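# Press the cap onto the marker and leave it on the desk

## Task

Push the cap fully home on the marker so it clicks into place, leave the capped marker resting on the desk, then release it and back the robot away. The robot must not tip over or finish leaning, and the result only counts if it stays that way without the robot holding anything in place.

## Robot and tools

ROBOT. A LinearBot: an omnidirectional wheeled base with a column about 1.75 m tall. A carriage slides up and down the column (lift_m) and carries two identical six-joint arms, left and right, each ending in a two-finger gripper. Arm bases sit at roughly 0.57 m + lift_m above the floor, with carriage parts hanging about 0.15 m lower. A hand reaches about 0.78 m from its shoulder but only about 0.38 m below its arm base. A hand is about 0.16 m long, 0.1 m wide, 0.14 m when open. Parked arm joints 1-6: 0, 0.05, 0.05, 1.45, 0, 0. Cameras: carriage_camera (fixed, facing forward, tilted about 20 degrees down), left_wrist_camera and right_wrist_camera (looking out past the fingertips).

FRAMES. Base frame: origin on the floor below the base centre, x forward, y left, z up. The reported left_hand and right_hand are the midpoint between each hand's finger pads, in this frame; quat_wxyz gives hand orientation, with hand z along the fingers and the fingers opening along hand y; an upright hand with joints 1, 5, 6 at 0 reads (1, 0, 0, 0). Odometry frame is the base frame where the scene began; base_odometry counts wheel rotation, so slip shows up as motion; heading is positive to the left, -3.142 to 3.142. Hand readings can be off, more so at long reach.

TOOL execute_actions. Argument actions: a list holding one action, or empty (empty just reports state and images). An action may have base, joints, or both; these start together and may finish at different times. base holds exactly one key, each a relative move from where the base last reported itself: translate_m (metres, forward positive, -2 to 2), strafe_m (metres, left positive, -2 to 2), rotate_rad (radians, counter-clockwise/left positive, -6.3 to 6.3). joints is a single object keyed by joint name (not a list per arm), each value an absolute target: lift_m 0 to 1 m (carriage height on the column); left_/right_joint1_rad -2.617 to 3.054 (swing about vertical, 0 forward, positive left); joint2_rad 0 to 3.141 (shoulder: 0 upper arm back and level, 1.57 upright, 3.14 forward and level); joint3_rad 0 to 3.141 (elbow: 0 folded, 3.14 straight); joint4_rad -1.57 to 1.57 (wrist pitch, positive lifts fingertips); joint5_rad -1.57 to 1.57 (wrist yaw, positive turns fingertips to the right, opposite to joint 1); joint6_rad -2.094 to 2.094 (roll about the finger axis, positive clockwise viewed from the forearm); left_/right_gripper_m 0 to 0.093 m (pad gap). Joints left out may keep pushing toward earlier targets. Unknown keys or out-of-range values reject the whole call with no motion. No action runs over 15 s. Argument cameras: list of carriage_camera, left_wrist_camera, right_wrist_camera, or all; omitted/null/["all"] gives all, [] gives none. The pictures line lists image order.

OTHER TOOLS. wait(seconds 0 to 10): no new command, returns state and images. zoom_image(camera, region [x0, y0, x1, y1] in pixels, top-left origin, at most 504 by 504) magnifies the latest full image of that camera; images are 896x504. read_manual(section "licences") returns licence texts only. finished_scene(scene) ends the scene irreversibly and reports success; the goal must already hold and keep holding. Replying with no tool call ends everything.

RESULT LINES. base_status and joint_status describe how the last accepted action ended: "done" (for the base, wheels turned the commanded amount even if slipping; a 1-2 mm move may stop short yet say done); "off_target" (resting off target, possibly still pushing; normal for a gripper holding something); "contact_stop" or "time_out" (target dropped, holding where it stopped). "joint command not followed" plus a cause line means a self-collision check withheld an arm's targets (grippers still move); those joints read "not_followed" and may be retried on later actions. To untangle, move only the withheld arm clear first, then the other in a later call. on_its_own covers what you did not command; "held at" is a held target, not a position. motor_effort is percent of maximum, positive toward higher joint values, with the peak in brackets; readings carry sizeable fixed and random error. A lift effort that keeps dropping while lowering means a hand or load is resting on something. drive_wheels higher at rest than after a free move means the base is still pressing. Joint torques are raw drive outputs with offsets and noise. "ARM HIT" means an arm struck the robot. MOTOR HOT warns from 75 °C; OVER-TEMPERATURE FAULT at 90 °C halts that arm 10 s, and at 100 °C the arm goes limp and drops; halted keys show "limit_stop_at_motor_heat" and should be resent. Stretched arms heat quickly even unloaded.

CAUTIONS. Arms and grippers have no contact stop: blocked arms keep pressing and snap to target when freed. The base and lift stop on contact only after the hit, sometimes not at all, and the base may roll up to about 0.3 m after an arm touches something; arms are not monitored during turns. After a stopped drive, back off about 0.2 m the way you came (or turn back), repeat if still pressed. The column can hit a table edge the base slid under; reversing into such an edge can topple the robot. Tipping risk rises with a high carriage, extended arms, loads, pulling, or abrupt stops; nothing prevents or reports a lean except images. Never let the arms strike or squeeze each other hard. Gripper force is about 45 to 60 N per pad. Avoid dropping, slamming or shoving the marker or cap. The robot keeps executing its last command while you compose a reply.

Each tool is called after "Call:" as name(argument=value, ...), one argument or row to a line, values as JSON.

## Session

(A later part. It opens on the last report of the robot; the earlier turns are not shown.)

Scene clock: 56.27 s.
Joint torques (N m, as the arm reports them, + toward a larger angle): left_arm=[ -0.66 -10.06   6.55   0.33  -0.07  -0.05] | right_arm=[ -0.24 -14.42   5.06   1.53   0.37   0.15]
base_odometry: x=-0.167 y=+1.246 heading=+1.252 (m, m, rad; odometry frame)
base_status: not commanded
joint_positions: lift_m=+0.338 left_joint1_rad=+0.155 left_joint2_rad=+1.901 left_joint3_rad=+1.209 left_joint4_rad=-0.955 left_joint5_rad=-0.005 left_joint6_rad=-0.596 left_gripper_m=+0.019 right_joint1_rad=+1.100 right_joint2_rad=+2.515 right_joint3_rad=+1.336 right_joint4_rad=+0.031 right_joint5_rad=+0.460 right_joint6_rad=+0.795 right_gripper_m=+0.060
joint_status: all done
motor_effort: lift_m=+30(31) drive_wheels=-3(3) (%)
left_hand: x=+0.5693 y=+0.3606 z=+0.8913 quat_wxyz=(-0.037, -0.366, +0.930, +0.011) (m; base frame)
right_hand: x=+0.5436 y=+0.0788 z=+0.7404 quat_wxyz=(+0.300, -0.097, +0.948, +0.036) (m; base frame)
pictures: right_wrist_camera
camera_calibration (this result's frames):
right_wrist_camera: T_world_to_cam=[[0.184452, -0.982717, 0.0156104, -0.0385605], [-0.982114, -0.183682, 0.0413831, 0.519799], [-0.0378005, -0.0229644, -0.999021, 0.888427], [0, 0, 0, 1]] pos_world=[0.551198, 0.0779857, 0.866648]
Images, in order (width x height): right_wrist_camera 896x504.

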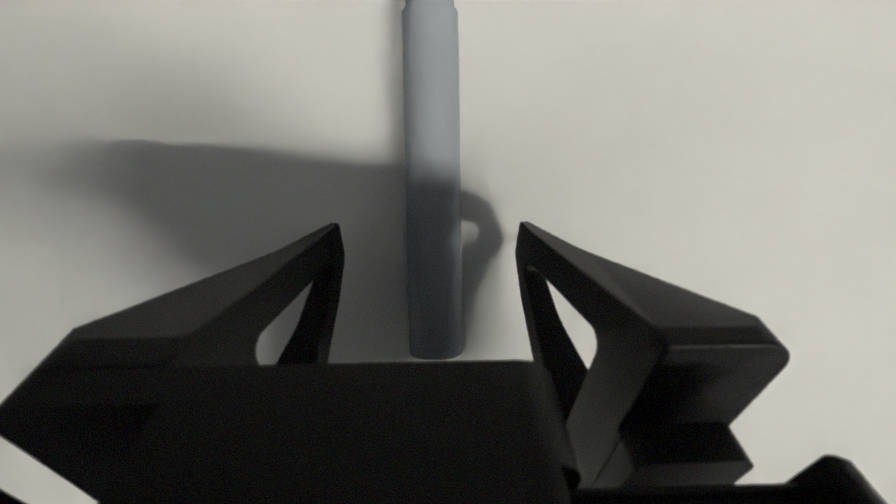

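Call:
execute_actions(
  actions=[
    {"joints":{"lift_m":0.332}},
  ],
  cameras=[],
)

Call:
execute_actions(
  actions=[
    {"joints":{"right_gripper_m":0}},
  ],
  cameras=[],
)

Call:
execute_actions(
  actions=[
    {"joints":{"lift_m":0.37}},
  ],
  cameras=[],
)

Call:
execute_actions(
  actions=[
    {"joints":{"left_joint1_rad":-0.1,"left_joint2_rad":2.411,"left_joint3_rad":1.397,"left_joint4_rad":-0.557,"left_joint6_rad":-1.336,"right_joint1_rad":0.9,"right_joint2_rad":2.288,"right_joint3_rad":0.74,"right_joint4_rad":0.588,"right_joint5_rad":0,"right_joint6_rad":0}},
  ],
  cameras=[],
)

Call:
execute_actions(
  actions=[
    {"joints":{"left_joint1_rad":-0.43}},
  ],
)

Call:
zoom_image(
  camera="carriage_camera",
  region=[340,340,500,490],
)

Scene clock: 62.77 s.
Joint torques (N m, as the arm reports them, + toward a larger angle): left_arm=[-0.77 -9.76  6.54  0.35 -0.1  -0.04] | right_arm=[ -0.27 -14.43   5.07   1.52   0.37   0.13]
base_odometry: x=-0.167 y=+1.246 heading=+1.252 (m, m, rad; odometry frame)
base_status: not commanded
joint_positions: lift_m=+0.332 left_joint1_rad=+0.155 left_joint2_rad=+1.900 left_joint3_rad=+1.209 left_joint4_rad=-0.955 left_joint5_rad=-0.005 left_joint6_rad=-0.596 left_gripper_m=+0.019 right_joint1_rad=+1.099 right_joint2_rad=+2.515 right_joint3_rad=+1.336 right_joint4_rad=+0.031 right_joint5_rad=+0.461 right_joint6_rad=+0.795 right_gripper_m=+0.060
joint_status: all done
motor_effort: lift_m=+30(31) drive_wheels=-3(4) (%)
left_hand: x=+0.5695 y=+0.3606 z=+0.8858 quat_wxyz=(-0.036, -0.366, +0.930, +0.011) (m; base frame)
right_hand: x=+0.5443 y=+0.0786 z=+0.7347 quat_wxyz=(+0.301, -0.097, +0.948, +0.036) (m; base frame)
pictures: none
No camera images: the call's "cameras" was empty. Leave "cameras" out to get every camera's image.

Scene clock: 63.40 s.
Joint torques (N m, as the arm reports them, + toward a larger angle): left_arm=[-0.77 -9.93  6.45  0.32 -0.09 -0.05] | right_arm=[ -0.2  -14.42   5.12   1.5    0.37   0.12]
base_odometry: x=-0.167 y=+1.246 heading=+1.252 (m, m, rad; odometry frame)
base_status: not commanded
joint_positions: lift_m=+0.332 left_joint1_rad=+0.155 left_joint2_rad=+1.900 left_joint3_rad=+1.209 left_joint4_rad=-0.955 left_joint5_rad=-0.005 left_joint6_rad=-0.596 left_gripper_m=+0.019 right_joint1_rad=+1.099 right_joint2_rad=+2.515 right_joint3_rad=+1.336 right_joint4_rad=+0.031 right_joint5_rad=+0.461 right_joint6_rad=+0.795 right_gripper_m=+0.017
joint_status: right_gripper_m off_target (ended at +0.017, target +0.000)
motor_effort: lift_m=+30(30) drive_wheels=-3(3) (%)
left_hand: x=+0.5695 y=+0.3606 z=+0.8858 quat_wxyz=(-0.036, -0.366, +0.930, +0.011) (m; base frame)
right_hand: x=+0.5443 y=+0.0786 z=+0.7347 quat_wxyz=(+0.301, -0.097, +0.948, +0.036) (m; base frame)
pictures: none
No camera images: the call's "cameras" was empty. Leave "cameras" out to get every camera's image.

Scene clock: 64.07 s.
Joint torques (N m, as the arm reports them, + toward a larger angle): left_arm=[-0.83 -9.8   6.44  0.29 -0.11 -0.07] | right_arm=[ -0.26 -14.2    5.12   1.51   0.35   0.13]
base_odometry: x=-0.167 y=+1.246 heading=+1.252 (m, m, rad; odometry frame)
base_status: not commanded
joint_positions: lift_m=+0.370 left_joint1_rad=+0.155 left_joint2_rad=+1.898 left_joint3_rad=+1.209 left_joint4_rad=-0.955 left_joint5_rad=-0.005 left_joint6_rad=-0.596 left_gripper_m=+0.019 right_joint1_rad=+1.099 right_joint2_rad=+2.512 right_joint3_rad=+1.336 right_joint4_rad=+0.033 right_joint5_rad=+0.462 right_joint6_rad=+0.795 right_gripper_m=+0.017
joint_status: all done
motor_effort: lift_m=+33(40) drive_wheels=+2(3) (%)
left_hand: x=+0.5698 y=+0.3606 z=+0.9239 quat_wxyz=(-0.035, -0.366, +0.930, +0.011) (m; base frame)
right_hand: x=+0.5449 y=+0.0793 z=+0.7739 quat_wxyz=(+0.302, -0.096, +0.948, +0.037) (m; base frame)
pictures: none
No camera images: the call's "cameras" was empty. Leave "cameras" out to get every camera's image.

Scene clock: 65.37 s.
Joint torques (N m, as the arm reports them, + toward a larger angle): left_arm=[  0.07 -13.95   5.61   0.52  -0.2   -0.06] | right_arm=[  0.4  -10.05   3.29   2.16  -0.07   0.04]
base_odometry: x=-0.167 y=+1.246 heading=+1.252 (m, m, rad; odometry frame)
base_status: not commanded
joint_positions: lift_m=+0.370 left_joint1_rad=-0.108 left_joint2_rad=+2.418 left_joint3_rad=+1.404 left_joint4_rad=-0.561 left_joint5_rad=+0.001 left_joint6_rad=-1.332 left_gripper_m=+0.019 right_joint1_rad=+0.895 right_joint2_rad=+2.276 right_joint3_rad=+0.748 right_joint4_rad=+0.575 right_joint5_rad=+0.008 right_joint6_rad=+0.005 right_gripper_m=+0.017
joint_status: all done
motor_effort: lift_m=+32(32) drive_wheels=-3(3) (%)
left_hand: x=+0.6545 y=+0.2683 z=+0.7815 quat_wxyz=(-0.002, -0.575, +0.818, +0.001) (m; base frame)
right_hand: x=+0.5135 y=+0.0031 z=+0.7873 quat_wxyz=(+0.276, -0.409, +0.860, +0.129) (m; base frame)
pictures: none
No camera images: the call's "cameras" was empty. Leave "cameras" out to get every camera's image.

Scene clock: 66.43 s.
Joint torques (N m, as the arm reports them, + toward a larger angle): left_arm=[  0.04 -13.96   5.47   0.45  -0.22  -0.03] | right_arm=[  0.44 -10.04   3.37   2.15  -0.07   0.05]
base_odometry: x=-0.167 y=+1.246 heading=+1.252 (m, m, rad; odometry frame)
base_status: not commanded
joint_positions: lift_m=+0.370 left_joint1_rad=-0.438 left_joint2_rad=+2.418 left_joint3_rad=+1.404 left_joint4_rad=-0.560 left_joint5_rad=+0.003 left_joint6_rad=-1.332 left_gripper_m=+0.019 right_joint1_rad=+0.895 right_joint2_rad=+2.276 right_joint3_rad=+0.748 right_joint4_rad=+0.577 right_joint5_rad=+0.008 right_joint6_rad=+0.005 right_gripper_m=+0.017
joint_status: all done
motor_effort: lift_m=+33(33) drive_wheels=+2(3) (%)
left_hand: x=+0.6193 y=+0.1424 z=+0.7815 quat_wxyz=(-0.002, -0.433, +0.902, +0.000) (m; base frame)
right_hand: x=+0.5137 y=+0.0033 z=+0.7875 quat_wxyz=(+0.276, -0.409, +0.860, +0.129) (m; base frame)
pictures: carriage_camera, left_wrist_camera, right_wrist_camera
camera_calibration (this result's frames):
carriage_camera: T_world_to_cam=[[0.0198054, -0.999667, 0.0165363, -0.026119], [-0.358609, -0.0225418, -0.933216, 1.31143], [0.933278, 0.0125526, -0.358936, 0.302303], [0, 0, 0, 1]] pos_world=[0.188675, -0.000343101, 1.33278]
left_wrist_camera: T_world_to_cam=[[0.793471, -0.607258, -0.0405174, -0.368685], [-0.494198, -0.681735, 0.53945, -0.00742065], [-0.355207, -0.408014, -0.841043, 1.05765], [0, 0, 0, 1]] pos_world=[0.664558, 0.202589, 0.878593]
right_wrist_camera: T_world_to_cam=[[0.759957, -0.64934, 0.0286973, -0.414937], [-0.649973, -0.759141, 0.0352175, 0.310736], [-0.00108288, -0.0454163, -0.998968, 0.913851], [0, 0, 0, 1]] pos_world=[0.518294, 0.00796104, 0.913872]
Images, in order (width x height): carriage_camera 896x504, left_wrist_camera 896x504, right_wrist_camera 896x504.

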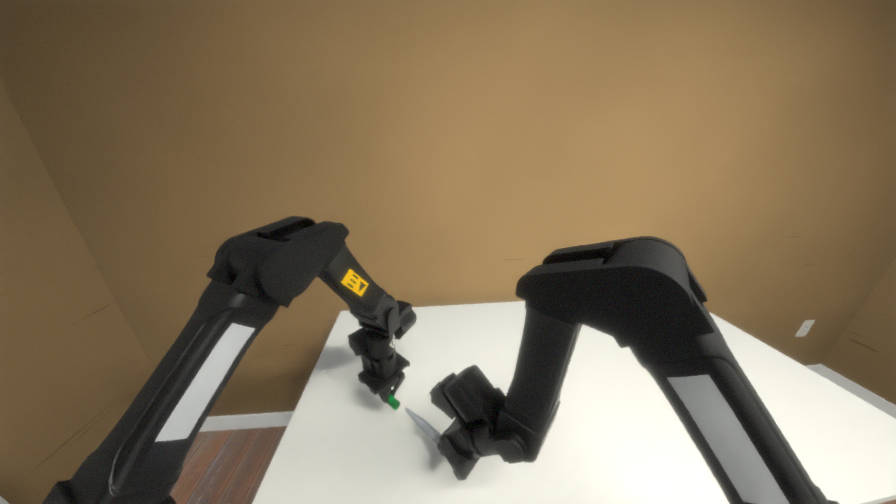

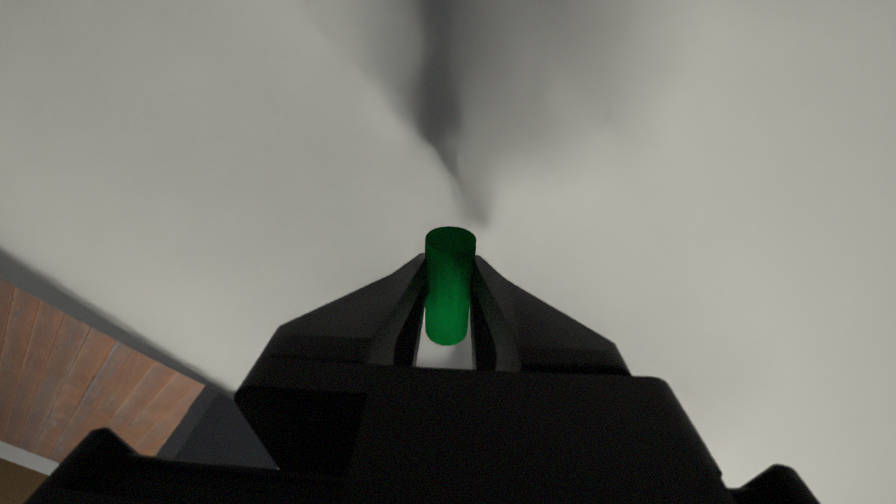

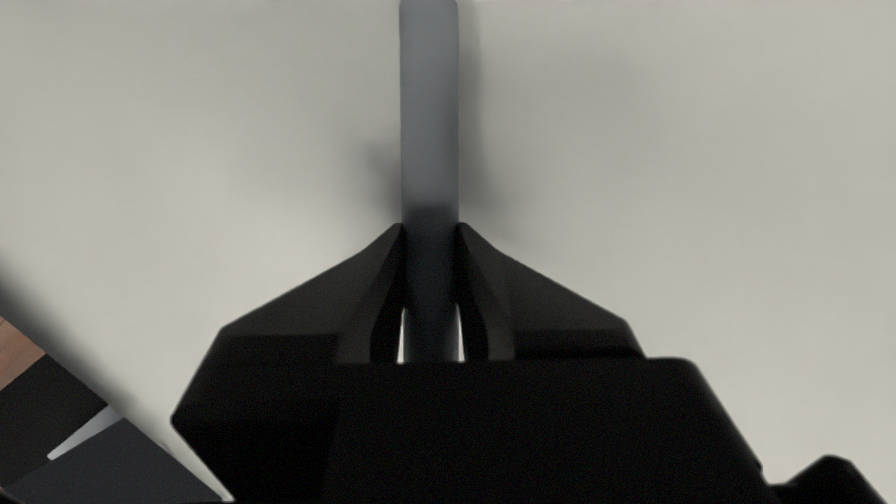

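Region (340, 340, 500, 490) of carriage_camera's 896x504 image, scaled by 3.150, with more detail than that image has; it fills the top 472 rows of this view, and the rest is white.

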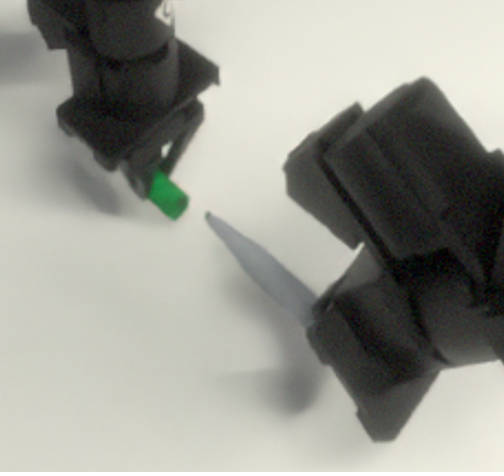

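Call:
execute_actions(
  actions=[
    {"joints":{"right_joint1_rad":0.912,"right_joint2_rad":2.319,"right_joint3_rad":0.8,"right_joint4_rad":0.559,"lift_m":0.335}},
  ],
  cameras=["left_wrist_camera","carriage_camera"],
)

Call:
zoom_image(
  camera="carriage_camera",
  region=[360,360,460,450],
)

Scene clock: 69.67 s.
Joint torques (N m, as the arm reports them, + toward a larger angle): left_arm=[  0.   -13.61   5.46   0.47  -0.22  -0.06] | right_arm=[  0.66 -10.53   5.01   1.97  -0.05   0.05]
base_odometry: x=-0.167 y=+1.246 heading=+1.252 (m, m, rad; odometry frame)
base_status: not commanded
joint_positions: lift_m=+0.335 left_joint1_rad=-0.438 left_joint2_rad=+2.413 left_joint3_rad=+1.404 left_joint4_rad=-0.558 left_joint5_rad=+0.003 left_joint6_rad=-1.332 left_gripper_m=+0.019 right_joint1_rad=+0.905 right_joint2_rad=+2.309 right_joint3_rad=+0.788 right_joint4_rad=+0.561 right_joint5_rad=+0.005 right_joint6_rad=+0.005 right_gripper_m=+0.017
joint_status: all done
motor_effort: lift_m=+30(30) drive_wheels=-3(3) (%)
left_hand: x=+0.6207 y=+0.1419 z=+0.7483 quat_wxyz=(+0.000, -0.433, +0.902, -0.002) (m; base frame)
right_hand: x=+0.5143 y=+0.0112 z=+0.7463 quat_wxyz=(+0.271, -0.414, +0.859, +0.130) (m; base frame)
pictures: carriage_camera, left_wrist_camera
camera_calibration (this result's frames):
carriage_camera: T_world_to_cam=[[0.0198054, -0.999667, 0.0165363, -0.0255441], [-0.358609, -0.0225418, -0.933216, 1.27898], [0.933278, 0.0125526, -0.358936, 0.289822], [0, 0, 0, 1]] pos_world=[0.188675, -0.000343101, 1.29801]
left_wrist_camera: T_world_to_cam=[[0.793684, -0.607343, -0.0346408, -0.376001], [-0.497264, -0.680527, 0.538155, 0.0134732], [-0.350419, -0.4099, -0.842133, 1.02811], [0, 0, 0, 1]] pos_world=[0.665395, 0.202229, 0.84553]
Images, in order (width x height): carriage_camera 896x504, left_wrist_camera 896x504.

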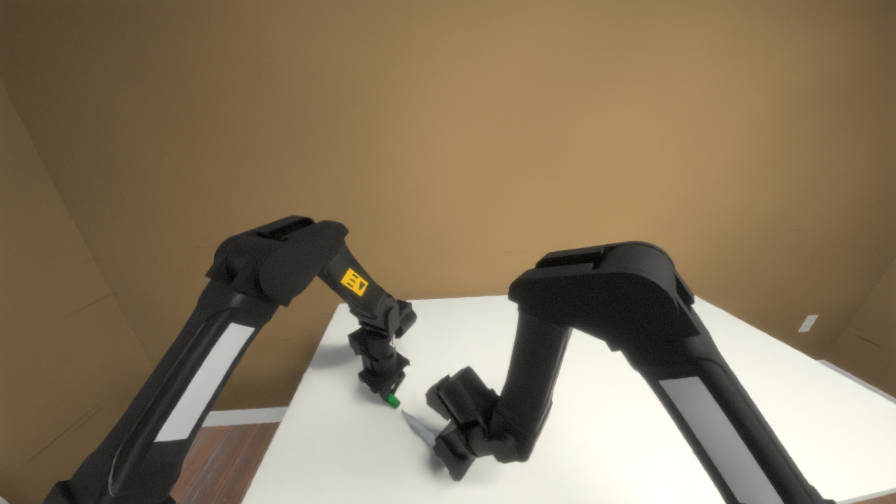

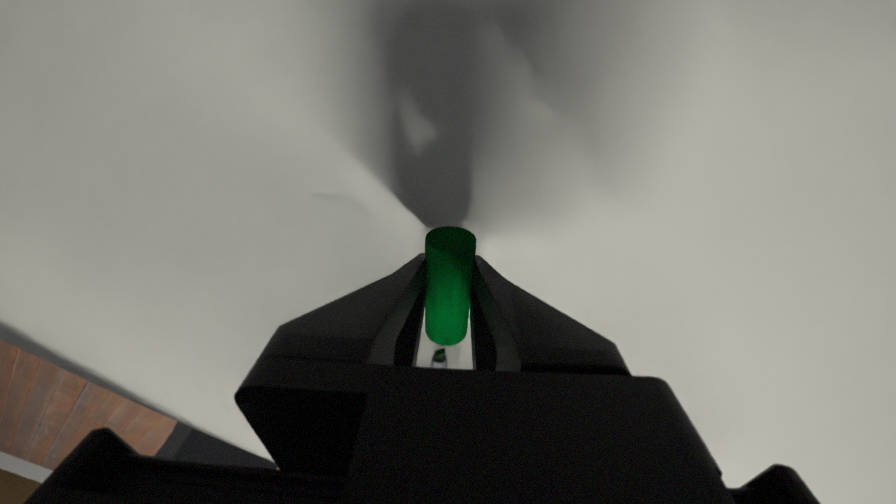

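Region (360, 360, 460, 450) of carriage_camera's 896x504 image, scaled by 5.040, with more detail than that image has; it fills the top 454 rows of this view, and the rest is white.

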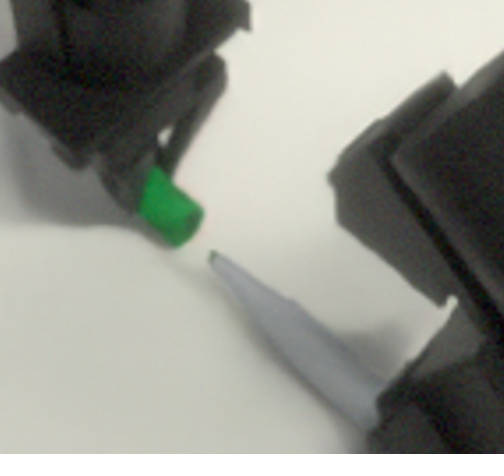

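Call:
execute_actions(
  actions=[
    {"joints":{"right_joint1_rad":0.902,"right_joint2_rad":2.358,"right_joint3_rad":0.925,"right_joint4_rad":0.473}},
  ],
  cameras=["left_wrist_camera","carriage_camera"],
)

Call:
zoom_image(
  camera="carriage_camera",
  region=[360,360,460,450],
)

Scene clock: 72.80 s.
Joint torques (N m, as the arm reports them, + toward a larger angle): left_arm=[ -0.33 -13.69   5.56   0.46  -0.12  -0.05] | right_arm=[ -0.07 -11.14   5.7    2.02  -0.03   0.04]
base_odometry: x=-0.167 y=+1.246 heading=+1.252 (m, m, rad; odometry frame)
base_status: not commanded
joint_positions: lift_m=+0.335 left_joint1_rad=-0.433 left_joint2_rad=+2.413 left_joint3_rad=+1.404 left_joint4_rad=-0.556 left_joint5_rad=-0.008 left_joint6_rad=-1.332 left_gripper_m=+0.019 right_joint1_rad=+0.905 right_joint2_rad=+2.346 right_joint3_rad=+0.911 right_joint4_rad=+0.467 right_joint5_rad=+0.005 right_joint6_rad=+0.005 right_gripper_m=+0.017
joint_status: all done
motor_effort: lift_m=+29(29) drive_wheels=-3(3) (%)
left_hand: x=+0.6226 y=+0.1450 z=+0.7483 quat_wxyz=(+0.004, -0.435, +0.901, +0.001) (m; base frame)
right_hand: x=+0.5303 y=+0.0316 z=+0.7456 quat_wxyz=(+0.268, -0.414, +0.860, +0.128) (m; base frame)
pictures: carriage_camera, left_wrist_camera
camera_calibration (this result's frames):
carriage_camera: T_world_to_cam=[[0.0198054, -0.999667, 0.0165363, -0.0255441], [-0.358609, -0.0225418, -0.933216, 1.27898], [0.933278, 0.0125526, -0.358936, 0.289822], [0, 0, 0, 1]] pos_world=[0.188675, -0.000343101, 1.29801]
left_wrist_camera: T_world_to_cam=[[0.796696, -0.603362, -0.0350595, -0.377804], [-0.497433, -0.687561, 0.52898, 0.0245655], [-0.343272, -0.403997, -0.84791, 1.0291], [0, 0, 0, 1]] pos_world=[0.666477, 0.204691, 0.846345]
Images, in order (width x height): carriage_camera 896x504, left_wrist_camera 896x504.

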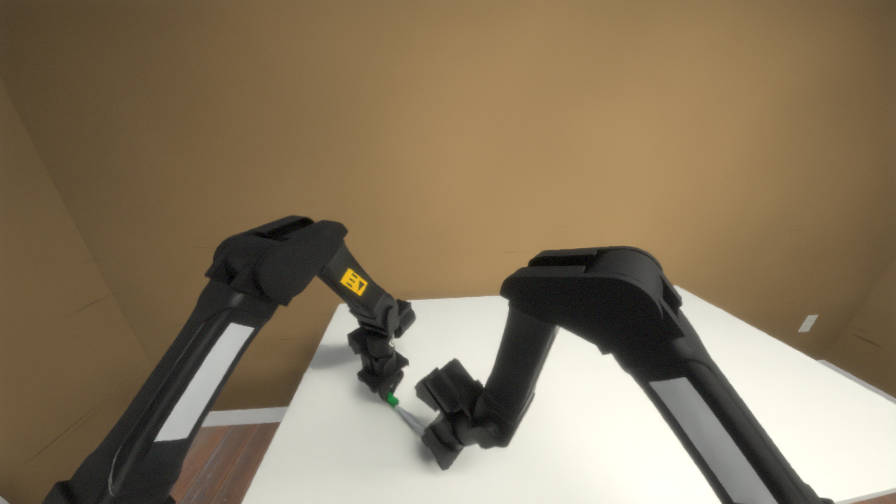

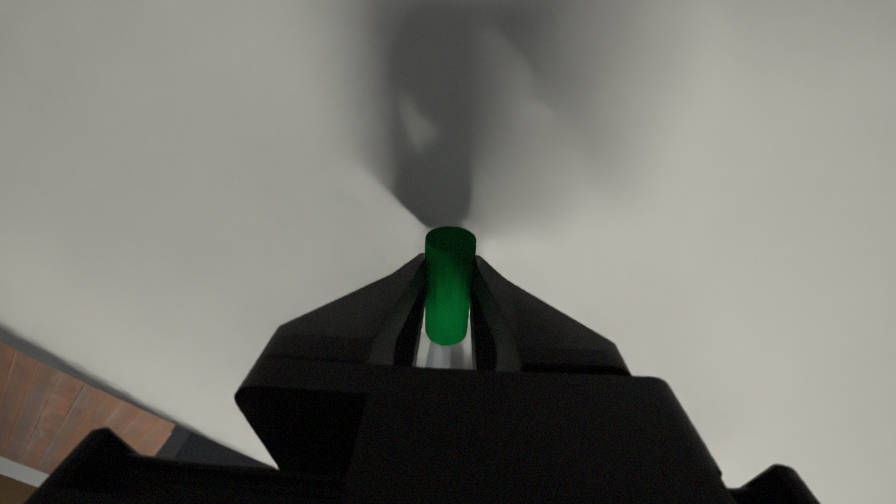

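Region (360, 360, 460, 450) of carriage_camera's 896x504 image, scaled by 5.040, with more detail than that image has; it fills the top 454 rows of this view, and the rest is white.

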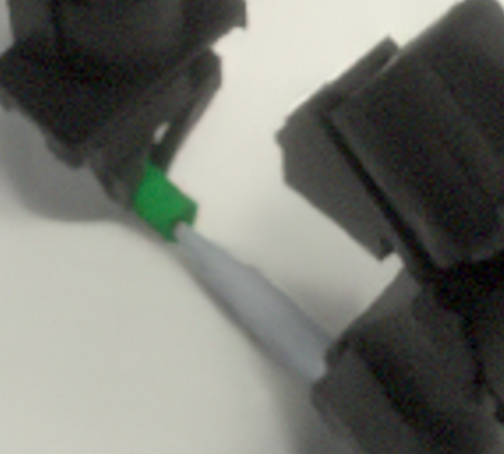

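It's in.

Call:
execute_actions(
  actions=[
    {"joints":{"right_joint1_rad":0.893,"right_joint2_rad":2.426,"right_joint3_rad":1.12,"right_joint4_rad":0.36}},
  ],
)

Scene clock: 74.70 s.
Joint torques (N m, as the arm reports them, + toward a larger angle): left_arm=[ -0.63 -13.41   5.57   0.5   -0.13  -0.04] | right_arm=[ -0.49 -12.12   7.05   2.08  -0.03   0.05]
base_odometry: x=-0.167 y=+1.246 heading=+1.252 (m, m, rad; odometry frame)
base_status: not commanded
joint_positions: lift_m=+0.335 left_joint1_rad=-0.429 left_joint2_rad=+2.411 left_joint3_rad=+1.404 left_joint4_rad=-0.555 left_joint5_rad=-0.012 left_joint6_rad=-1.332 left_gripper_m=+0.019 right_joint1_rad=+0.900 right_joint2_rad=+2.410 right_joint3_rad=+1.100 right_joint4_rad=+0.353 right_joint5_rad=+0.006 right_joint6_rad=+0.005 right_gripper_m=+0.017
joint_status: all done
motor_effort: lift_m=+29(29) drive_wheels=-3(3) (%)
left_hand: x=+0.6246 y=+0.1468 z=+0.7493 quat_wxyz=(+0.008, -0.437, +0.900, +0.001) (m; base frame)
right_hand: x=+0.5583 y=+0.0632 z=+0.7482 quat_wxyz=(+0.273, -0.412, +0.860, +0.130) (m; base frame)
pictures: carriage_camera, left_wrist_camera, right_wrist_camera
camera_calibration (this result's frames):
carriage_camera: T_world_to_cam=[[0.0198054, -0.999667, 0.0165363, -0.0255441], [-0.358609, -0.0225418, -0.933216, 1.27898], [0.933278, 0.0125526, -0.358936, 0.289822], [0, 0, 0, 1]] pos_world=[0.188675, -0.000343101, 1.29801]
left_wrist_camera: T_world_to_cam=[[0.799431, -0.599909, -0.0319383, -0.38279], [-0.497535, -0.690931, 0.524474, 0.030179], [-0.336703, -0.40339, -0.850827, 1.02937], [0, 0, 0, 1]] pos_world=[0.667621, 0.20645, 0.847762]
right_wrist_camera: T_world_to_cam=[[0.764273, -0.64433, 0.0269376, -0.410231], [-0.644862, -0.763158, 0.0417586, 0.379143], [-0.00634867, -0.049286, -0.998765, 0.880319], [0, 0, 0, 1]] pos_world=[0.563612, 0.0684093, 0.87445]
Images, in order (width x height): carriage_camera 896x504, left_wrist_camera 896x504, right_wrist_camera 896x504.

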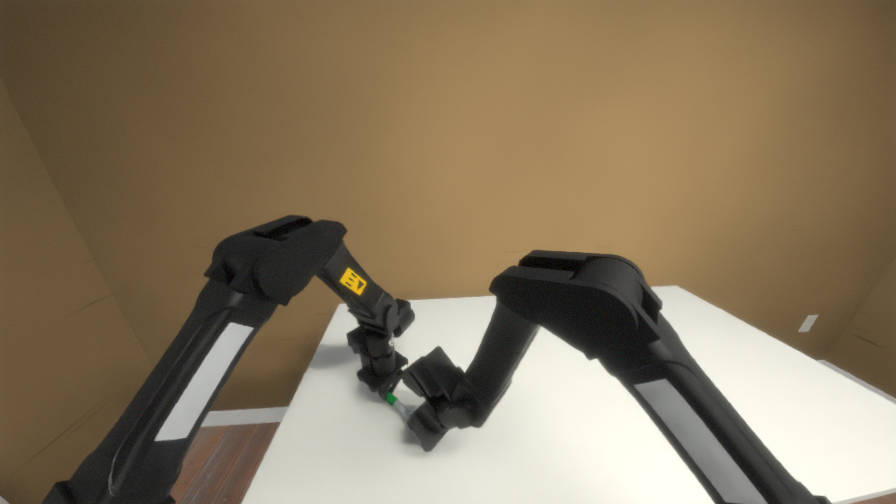

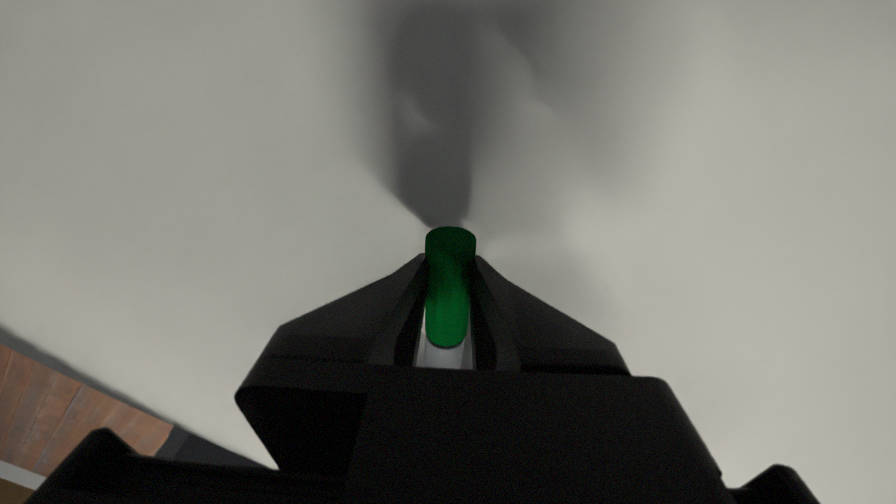

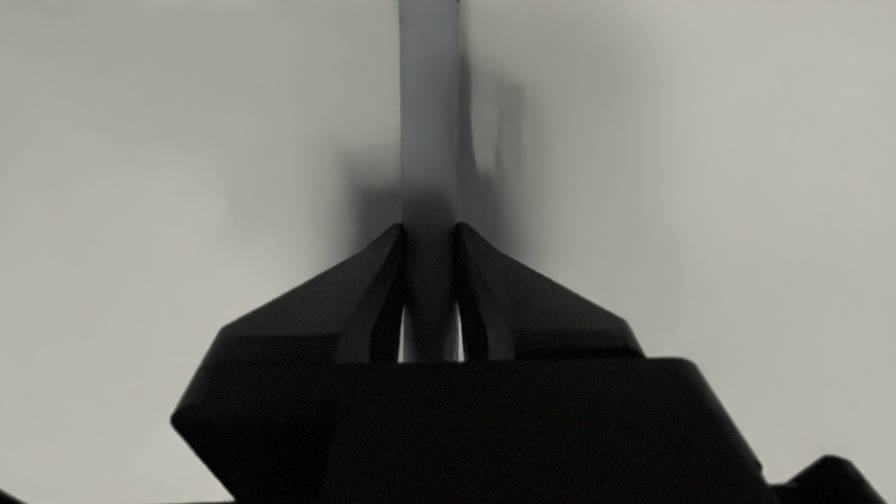

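Call:
execute_actions(
  actions=[
    {"joints":{"right_joint2_rad":2.405,"right_joint3_rad":1.18,"right_joint4_rad":0.49,"left_joint1_rad":-0.485,"left_joint5_rad":0.12,"left_joint4_rad":-0.6,"left_joint3_rad":1.39}},
  ],
)

Call:
zoom_image(
  camera="left_wrist_camera",
  region=[390,280,510,380],
)

Scene clock: 77.07 s.
Joint torques (N m, as the arm reports them, + toward a larger angle): left_arm=[ -3.61 -13.47   4.88   0.06   1.07  -0.06] | right_arm=[ -0.42 -13.93  10.73   3.79  -0.04   0.07]
base_odometry: x=-0.167 y=+1.246 heading=+1.252 (m, m, rad; odometry frame)
base_status: not commanded
joint_positions: lift_m=+0.335 left_joint1_rad=-0.433 left_joint2_rad=+2.411 left_joint3_rad=+1.404 left_joint4_rad=-0.561 left_joint5_rad=-0.010 left_joint6_rad=-1.333 left_gripper_m=+0.019 right_joint1_rad=+0.900 right_joint2_rad=+2.410 right_joint3_rad=+1.115 right_joint4_rad=+0.340 right_joint5_rad=+0.004 right_joint6_rad=+0.003 right_gripper_m=+0.017
joint_status: left_joint1_rad off_target (ended at -0.433, target -0.485); left_joint5_rad off_target (ended at -0.010, target +0.120); right_joint3_rad off_target (ended at +1.116, target +1.180); right_joint4_rad off_target (ended at +0.340, target +0.490); the others done
motor_effort: lift_m=+29(29) drive_wheels=-3(3) (%)
left_hand: x=+0.6223 y=+0.1456 z=+0.7493 quat_wxyz=(+0.005, -0.435, +0.901, +0.002) (m; base frame)
right_hand: x=+0.5606 y=+0.0667 z=+0.7506 quat_wxyz=(+0.274, -0.413, +0.859, +0.131) (m; base frame)
pictures: carriage_camera, left_wrist_camera, right_wrist_camera
camera_calibration (this result's frames):
carriage_camera: T_world_to_cam=[[0.0198054, -0.999667, 0.0165363, -0.0255441], [-0.358609, -0.0225418, -0.933216, 1.27898], [0.933278, 0.0125526, -0.358936, 0.289822], [0, 0, 0, 1]] pos_world=[0.188675, -0.000343101, 1.29801]
left_wrist_camera: T_world_to_cam=[[0.79689, -0.602942, -0.0377784, -0.375279], [-0.496576, -0.689358, 0.527444, 0.0251453], [-0.344061, -0.401555, -0.848749, 1.03084], [0, 0, 0, 1]] pos_world=[0.666216, 0.205004, 0.847489]
right_wrist_camera: T_world_to_cam=[[0.765936, -0.642375, 0.0263853, -0.410495], [-0.642901, -0.764988, 0.0383514, 0.384743], [-0.00445159, -0.0463379, -0.998916, 0.881762], [0, 0, 0, 1]] pos_world=[0.56569, 0.0714908, 0.876882]
Images, in order (width x height): carriage_camera 896x504, left_wrist_camera 896x504, right_wrist_camera 896x504.

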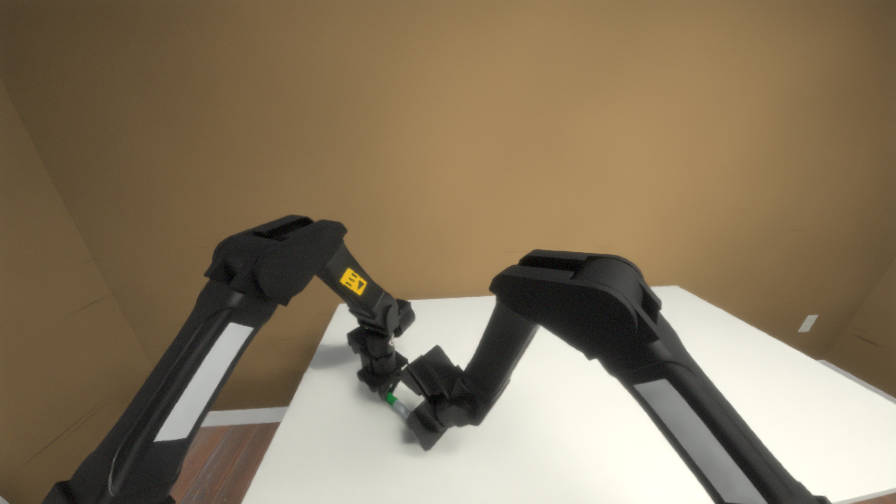

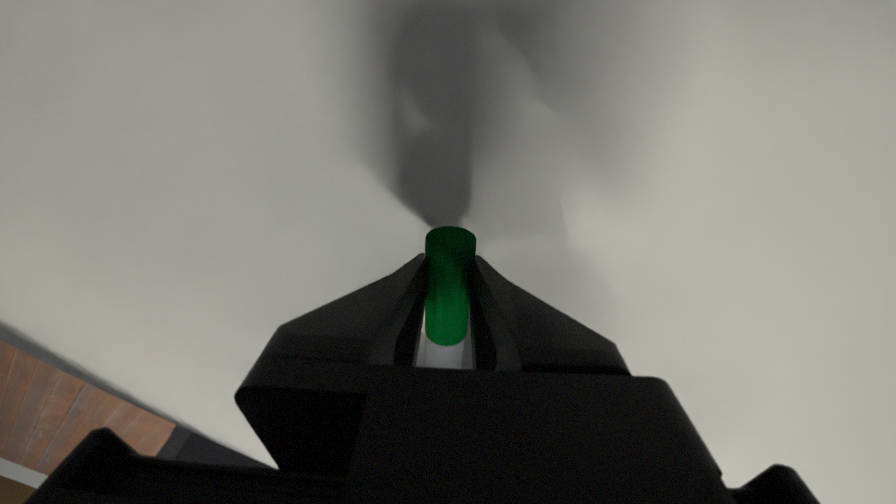

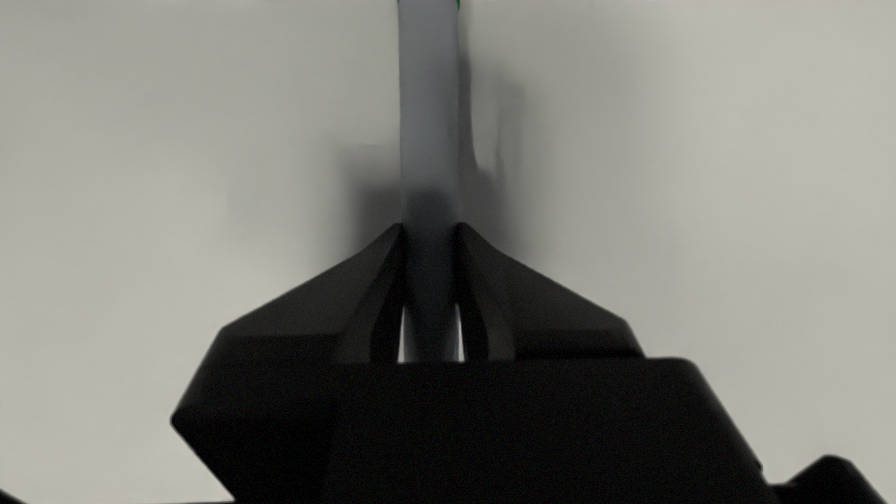

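Region (390, 280, 510, 380) of left_wrist_camera's 896x504 image, scaled by 4.200, with more detail than that image has.

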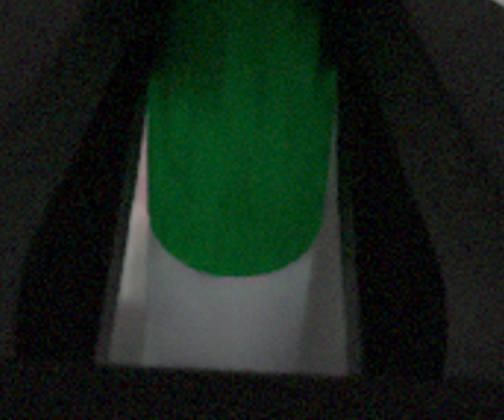

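Looks seated. Relax, lower, release.

Call:
execute_actions(
  actions=[
    {"joints":{"right_joint2_rad":2.42,"right_joint3_rad":1.115,"right_joint4_rad":0.345,"left_joint1_rad":-0.433,"left_joint5_rad":-0.01,"left_joint4_rad":-0.56,"left_joint3_rad":1.4,"lift_m":0.323}},
  ],
  cameras=[],
)

Call:
execute_actions(
  actions=[
    {"joints":{"left_gripper_m":0.05,"right_gripper_m":0.05}},
  ],
  cameras=[],
)

Call:
execute_actions(
  actions=[
    {"joints":{"lift_m":0.39}},
  ],
  cameras=["right_wrist_camera"],
)

Call:
zoom_image(
  camera="right_wrist_camera",
  region=[350,0,510,140],
)

Scene clock: 83.67 s.
Joint torques (N m, as the arm reports them, + toward a larger angle): left_arm=[ -0.52 -13.52   5.92   0.41  -0.13  -0.03] | right_arm=[ -0.45 -13.07   5.38   2.09  -0.04   0.07]
base_odometry: x=-0.167 y=+1.246 heading=+1.252 (m, m, rad; odometry frame)
base_status: not commanded
joint_positions: lift_m=+0.323 left_joint1_rad=-0.432 left_joint2_rad=+2.410 left_joint3_rad=+1.404 left_joint4_rad=-0.554 left_joint5_rad=-0.018 left_joint6_rad=-1.333 left_gripper_m=+0.019 right_joint1_rad=+0.897 right_joint2_rad=+2.414 right_joint3_rad=+1.115 right_joint4_rad=+0.336 right_joint5_rad=+0.005 right_joint6_rad=+0.003 right_gripper_m=+0.017
joint_status: all done
motor_effort: lift_m=+30(30) drive_wheels=+2(4) (%)
left_hand: x=+0.6248 y=+0.1463 z=+0.7375 quat_wxyz=(+0.010, -0.435, +0.900, +0.002) (m; base frame)
right_hand: x=+0.5605 y=+0.0644 z=+0.7360 quat_wxyz=(+0.271, -0.412, +0.861, +0.128) (m; base frame)
pictures: none
No camera images: the call's "cameras" was empty. Leave "cameras" out to get every camera's image.

Scene clock: 84.27 s.
Joint torques (N m, as the arm reports them, + toward a larger angle): left_arm=[ -0.53 -13.46   5.77   0.41  -0.11  -0.03] | right_arm=[ -0.36 -13.11   5.49   2.08  -0.04   0.08]
base_odometry: x=-0.167 y=+1.246 heading=+1.252 (m, m, rad; odometry frame)
base_status: not commanded
joint_positions: lift_m=+0.323 left_joint1_rad=-0.432 left_joint2_rad=+2.410 left_joint3_rad=+1.404 left_joint4_rad=-0.554 left_joint5_rad=-0.017 left_joint6_rad=-1.333 left_gripper_m=+0.050 right_joint1_rad=+0.897 right_joint2_rad=+2.414 right_joint3_rad=+1.115 right_joint4_rad=+0.337 right_joint5_rad=+0.005 right_joint6_rad=+0.003 right_gripper_m=+0.050
joint_status: all done
motor_effort: lift_m=+30(30) drive_wheels=+2(3) (%)
left_hand: x=+0.6247 y=+0.1462 z=+0.7374 quat_wxyz=(+0.010, -0.435, +0.900, +0.002) (m; base frame)
right_hand: x=+0.5605 y=+0.0645 z=+0.7361 quat_wxyz=(+0.271, -0.412, +0.860, +0.128) (m; base frame)
pictures: none
No camera images: the call's "cameras" was empty. Leave "cameras" out to get every camera's image.

Scene clock: 85.07 s.
Joint torques (N m, as the arm reports them, + toward a larger angle): left_arm=[ -0.53 -12.97   5.86   0.48  -0.14  -0.06] | right_arm=[ -0.18 -13.18   5.48   1.95  -0.03   0.07]
base_odometry: x=-0.167 y=+1.246 heading=+1.252 (m, m, rad; odometry frame)
base_status: not commanded
joint_positions: lift_m=+0.390 left_joint1_rad=-0.432 left_joint2_rad=+2.405 left_joint3_rad=+1.404 left_joint4_rad=-0.555 left_joint5_rad=-0.015 left_joint6_rad=-1.333 left_gripper_m=+0.050 right_joint1_rad=+0.897 right_joint2_rad=+2.414 right_joint3_rad=+1.115 right_joint4_rad=+0.348 right_joint5_rad=+0.003 right_joint6_rad=+0.003 right_gripper_m=+0.050
joint_status: all done
motor_effort: lift_m=+33(39) drive_wheels=+2(4) (%)
left_hand: x=+0.6254 y=+0.1454 z=+0.8062 quat_wxyz=(+0.010, -0.435, +0.900, -0.001) (m; base frame)
right_hand: x=+0.5617 y=+0.0664 z=+0.8044 quat_wxyz=(+0.275, -0.411, +0.859, +0.131) (m; base frame)
pictures: right_wrist_camera
camera_calibration (this result's frames):
right_wrist_camera: T_world_to_cam=[[0.764563, -0.644025, 0.0259934, -0.411749], [-0.644543, -0.763752, 0.0353114, 0.386418], [-0.0028889, -0.0437517, -0.999038, 0.934573], [0, 0, 0, 1]] pos_world=[0.566571, 0.0708406, 0.930732]
Images, in order (width x height): right_wrist_camera 896x504.

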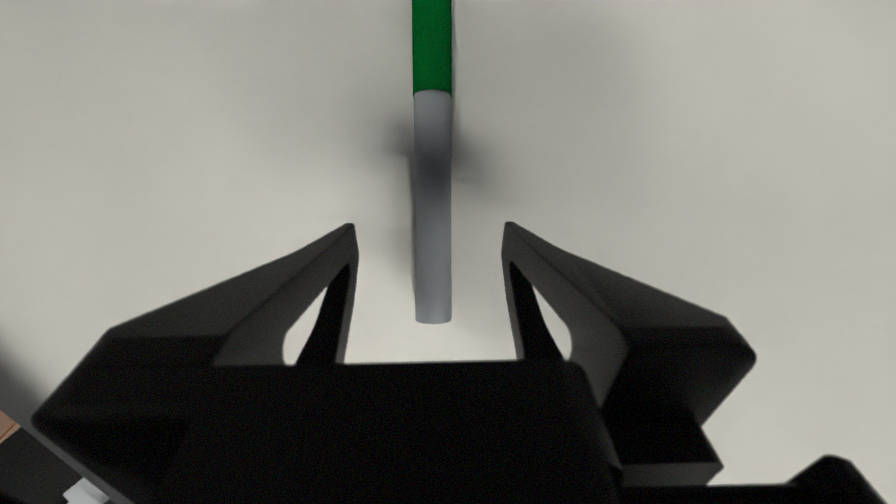

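Region (350, 0, 510, 140) of right_wrist_camera's 896x504 image, scaled by 3.150, with more detail than that image has; it fills the top 441 rows of this view, and the rest is white.

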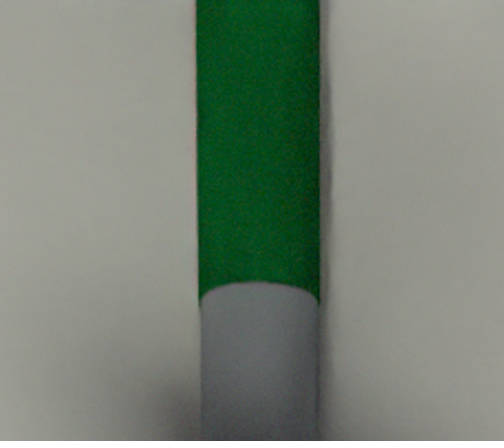

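Call:
execute_actions(
  actions=[
    {"base":{"translate_m":-0.3},"joints":{"left_joint1_rad":0,"right_joint1_rad":0,"left_joint2_rad":1,"right_joint2_rad":1,"left_joint3_rad":0.5,"right_joint3_rad":0.5}},
  ],
  cameras=["carriage_camera"],
)

Call:
finished_scene(
  scene=1,
)

Scene clock: 89.90 s.
Joint torques (N m, as the arm reports them, + toward a larger angle): left_arm=[-0.32 -2.78  7.74  1.63 -0.12 -0.02] | right_arm=[-0.12 -3.47  7.79  2.6  -0.01  0.07]
base_odometry: x=-0.262 y=+0.961 heading=+1.252 (m, m, rad; odometry frame)
base_status: done
joint_positions: lift_m=+0.390 left_joint1_rad=-0.002 left_joint2_rad=+1.007 left_joint3_rad=+0.513 left_joint4_rad=-0.556 left_joint5_rad=-0.015 left_joint6_rad=-1.333 left_gripper_m=+0.050 right_joint1_rad=+0.002 right_joint2_rad=+1.007 right_joint3_rad=+0.523 right_joint4_rad=+0.356 right_joint5_rad=+0.002 right_joint6_rad=+0.003 right_gripper_m=+0.050
joint_status: all done
motor_effort: lift_m=+33(33) drive_wheels=-1(9) (%)
left_hand: x=+0.5050 y=+0.3136 z=+0.9953 quat_wxyz=(+0.207, -0.598, +0.759, -0.154) (m; base frame)
right_hand: x=+0.6271 y=-0.3110 z=+1.1795 quat_wxyz=(+0.660, +0.001, +0.751, +0.001) (m; base frame)
pictures: carriage_camera
camera_calibration (this result's frames):
carriage_camera: T_world_to_cam=[[0.0198054, -0.999667, 0.0165363, -0.0264493], [-0.358609, -0.0225418, -0.933216, 1.33006], [0.933278, 0.0125526, -0.358936, 0.309471], [0, 0, 0, 1]] pos_world=[0.188675, -0.000343101, 1.35275]
Images, in order (width x height): carriage_camera 896x504.

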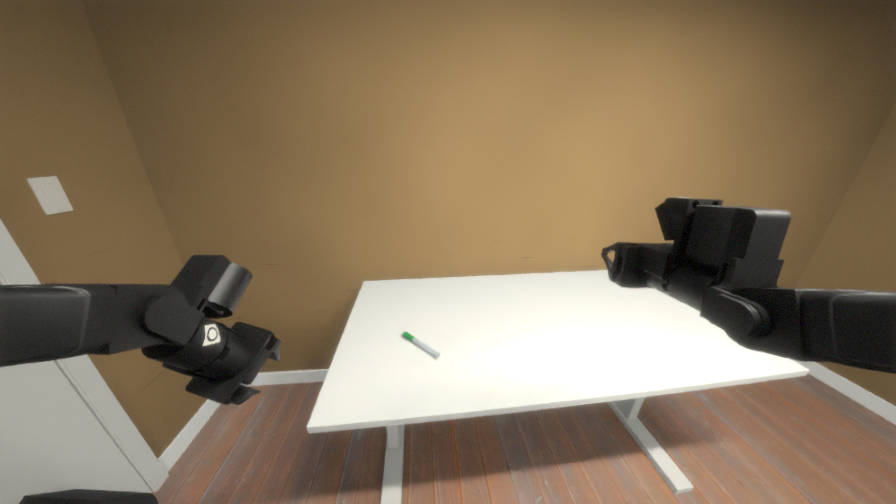

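The scene is finished: the task was done.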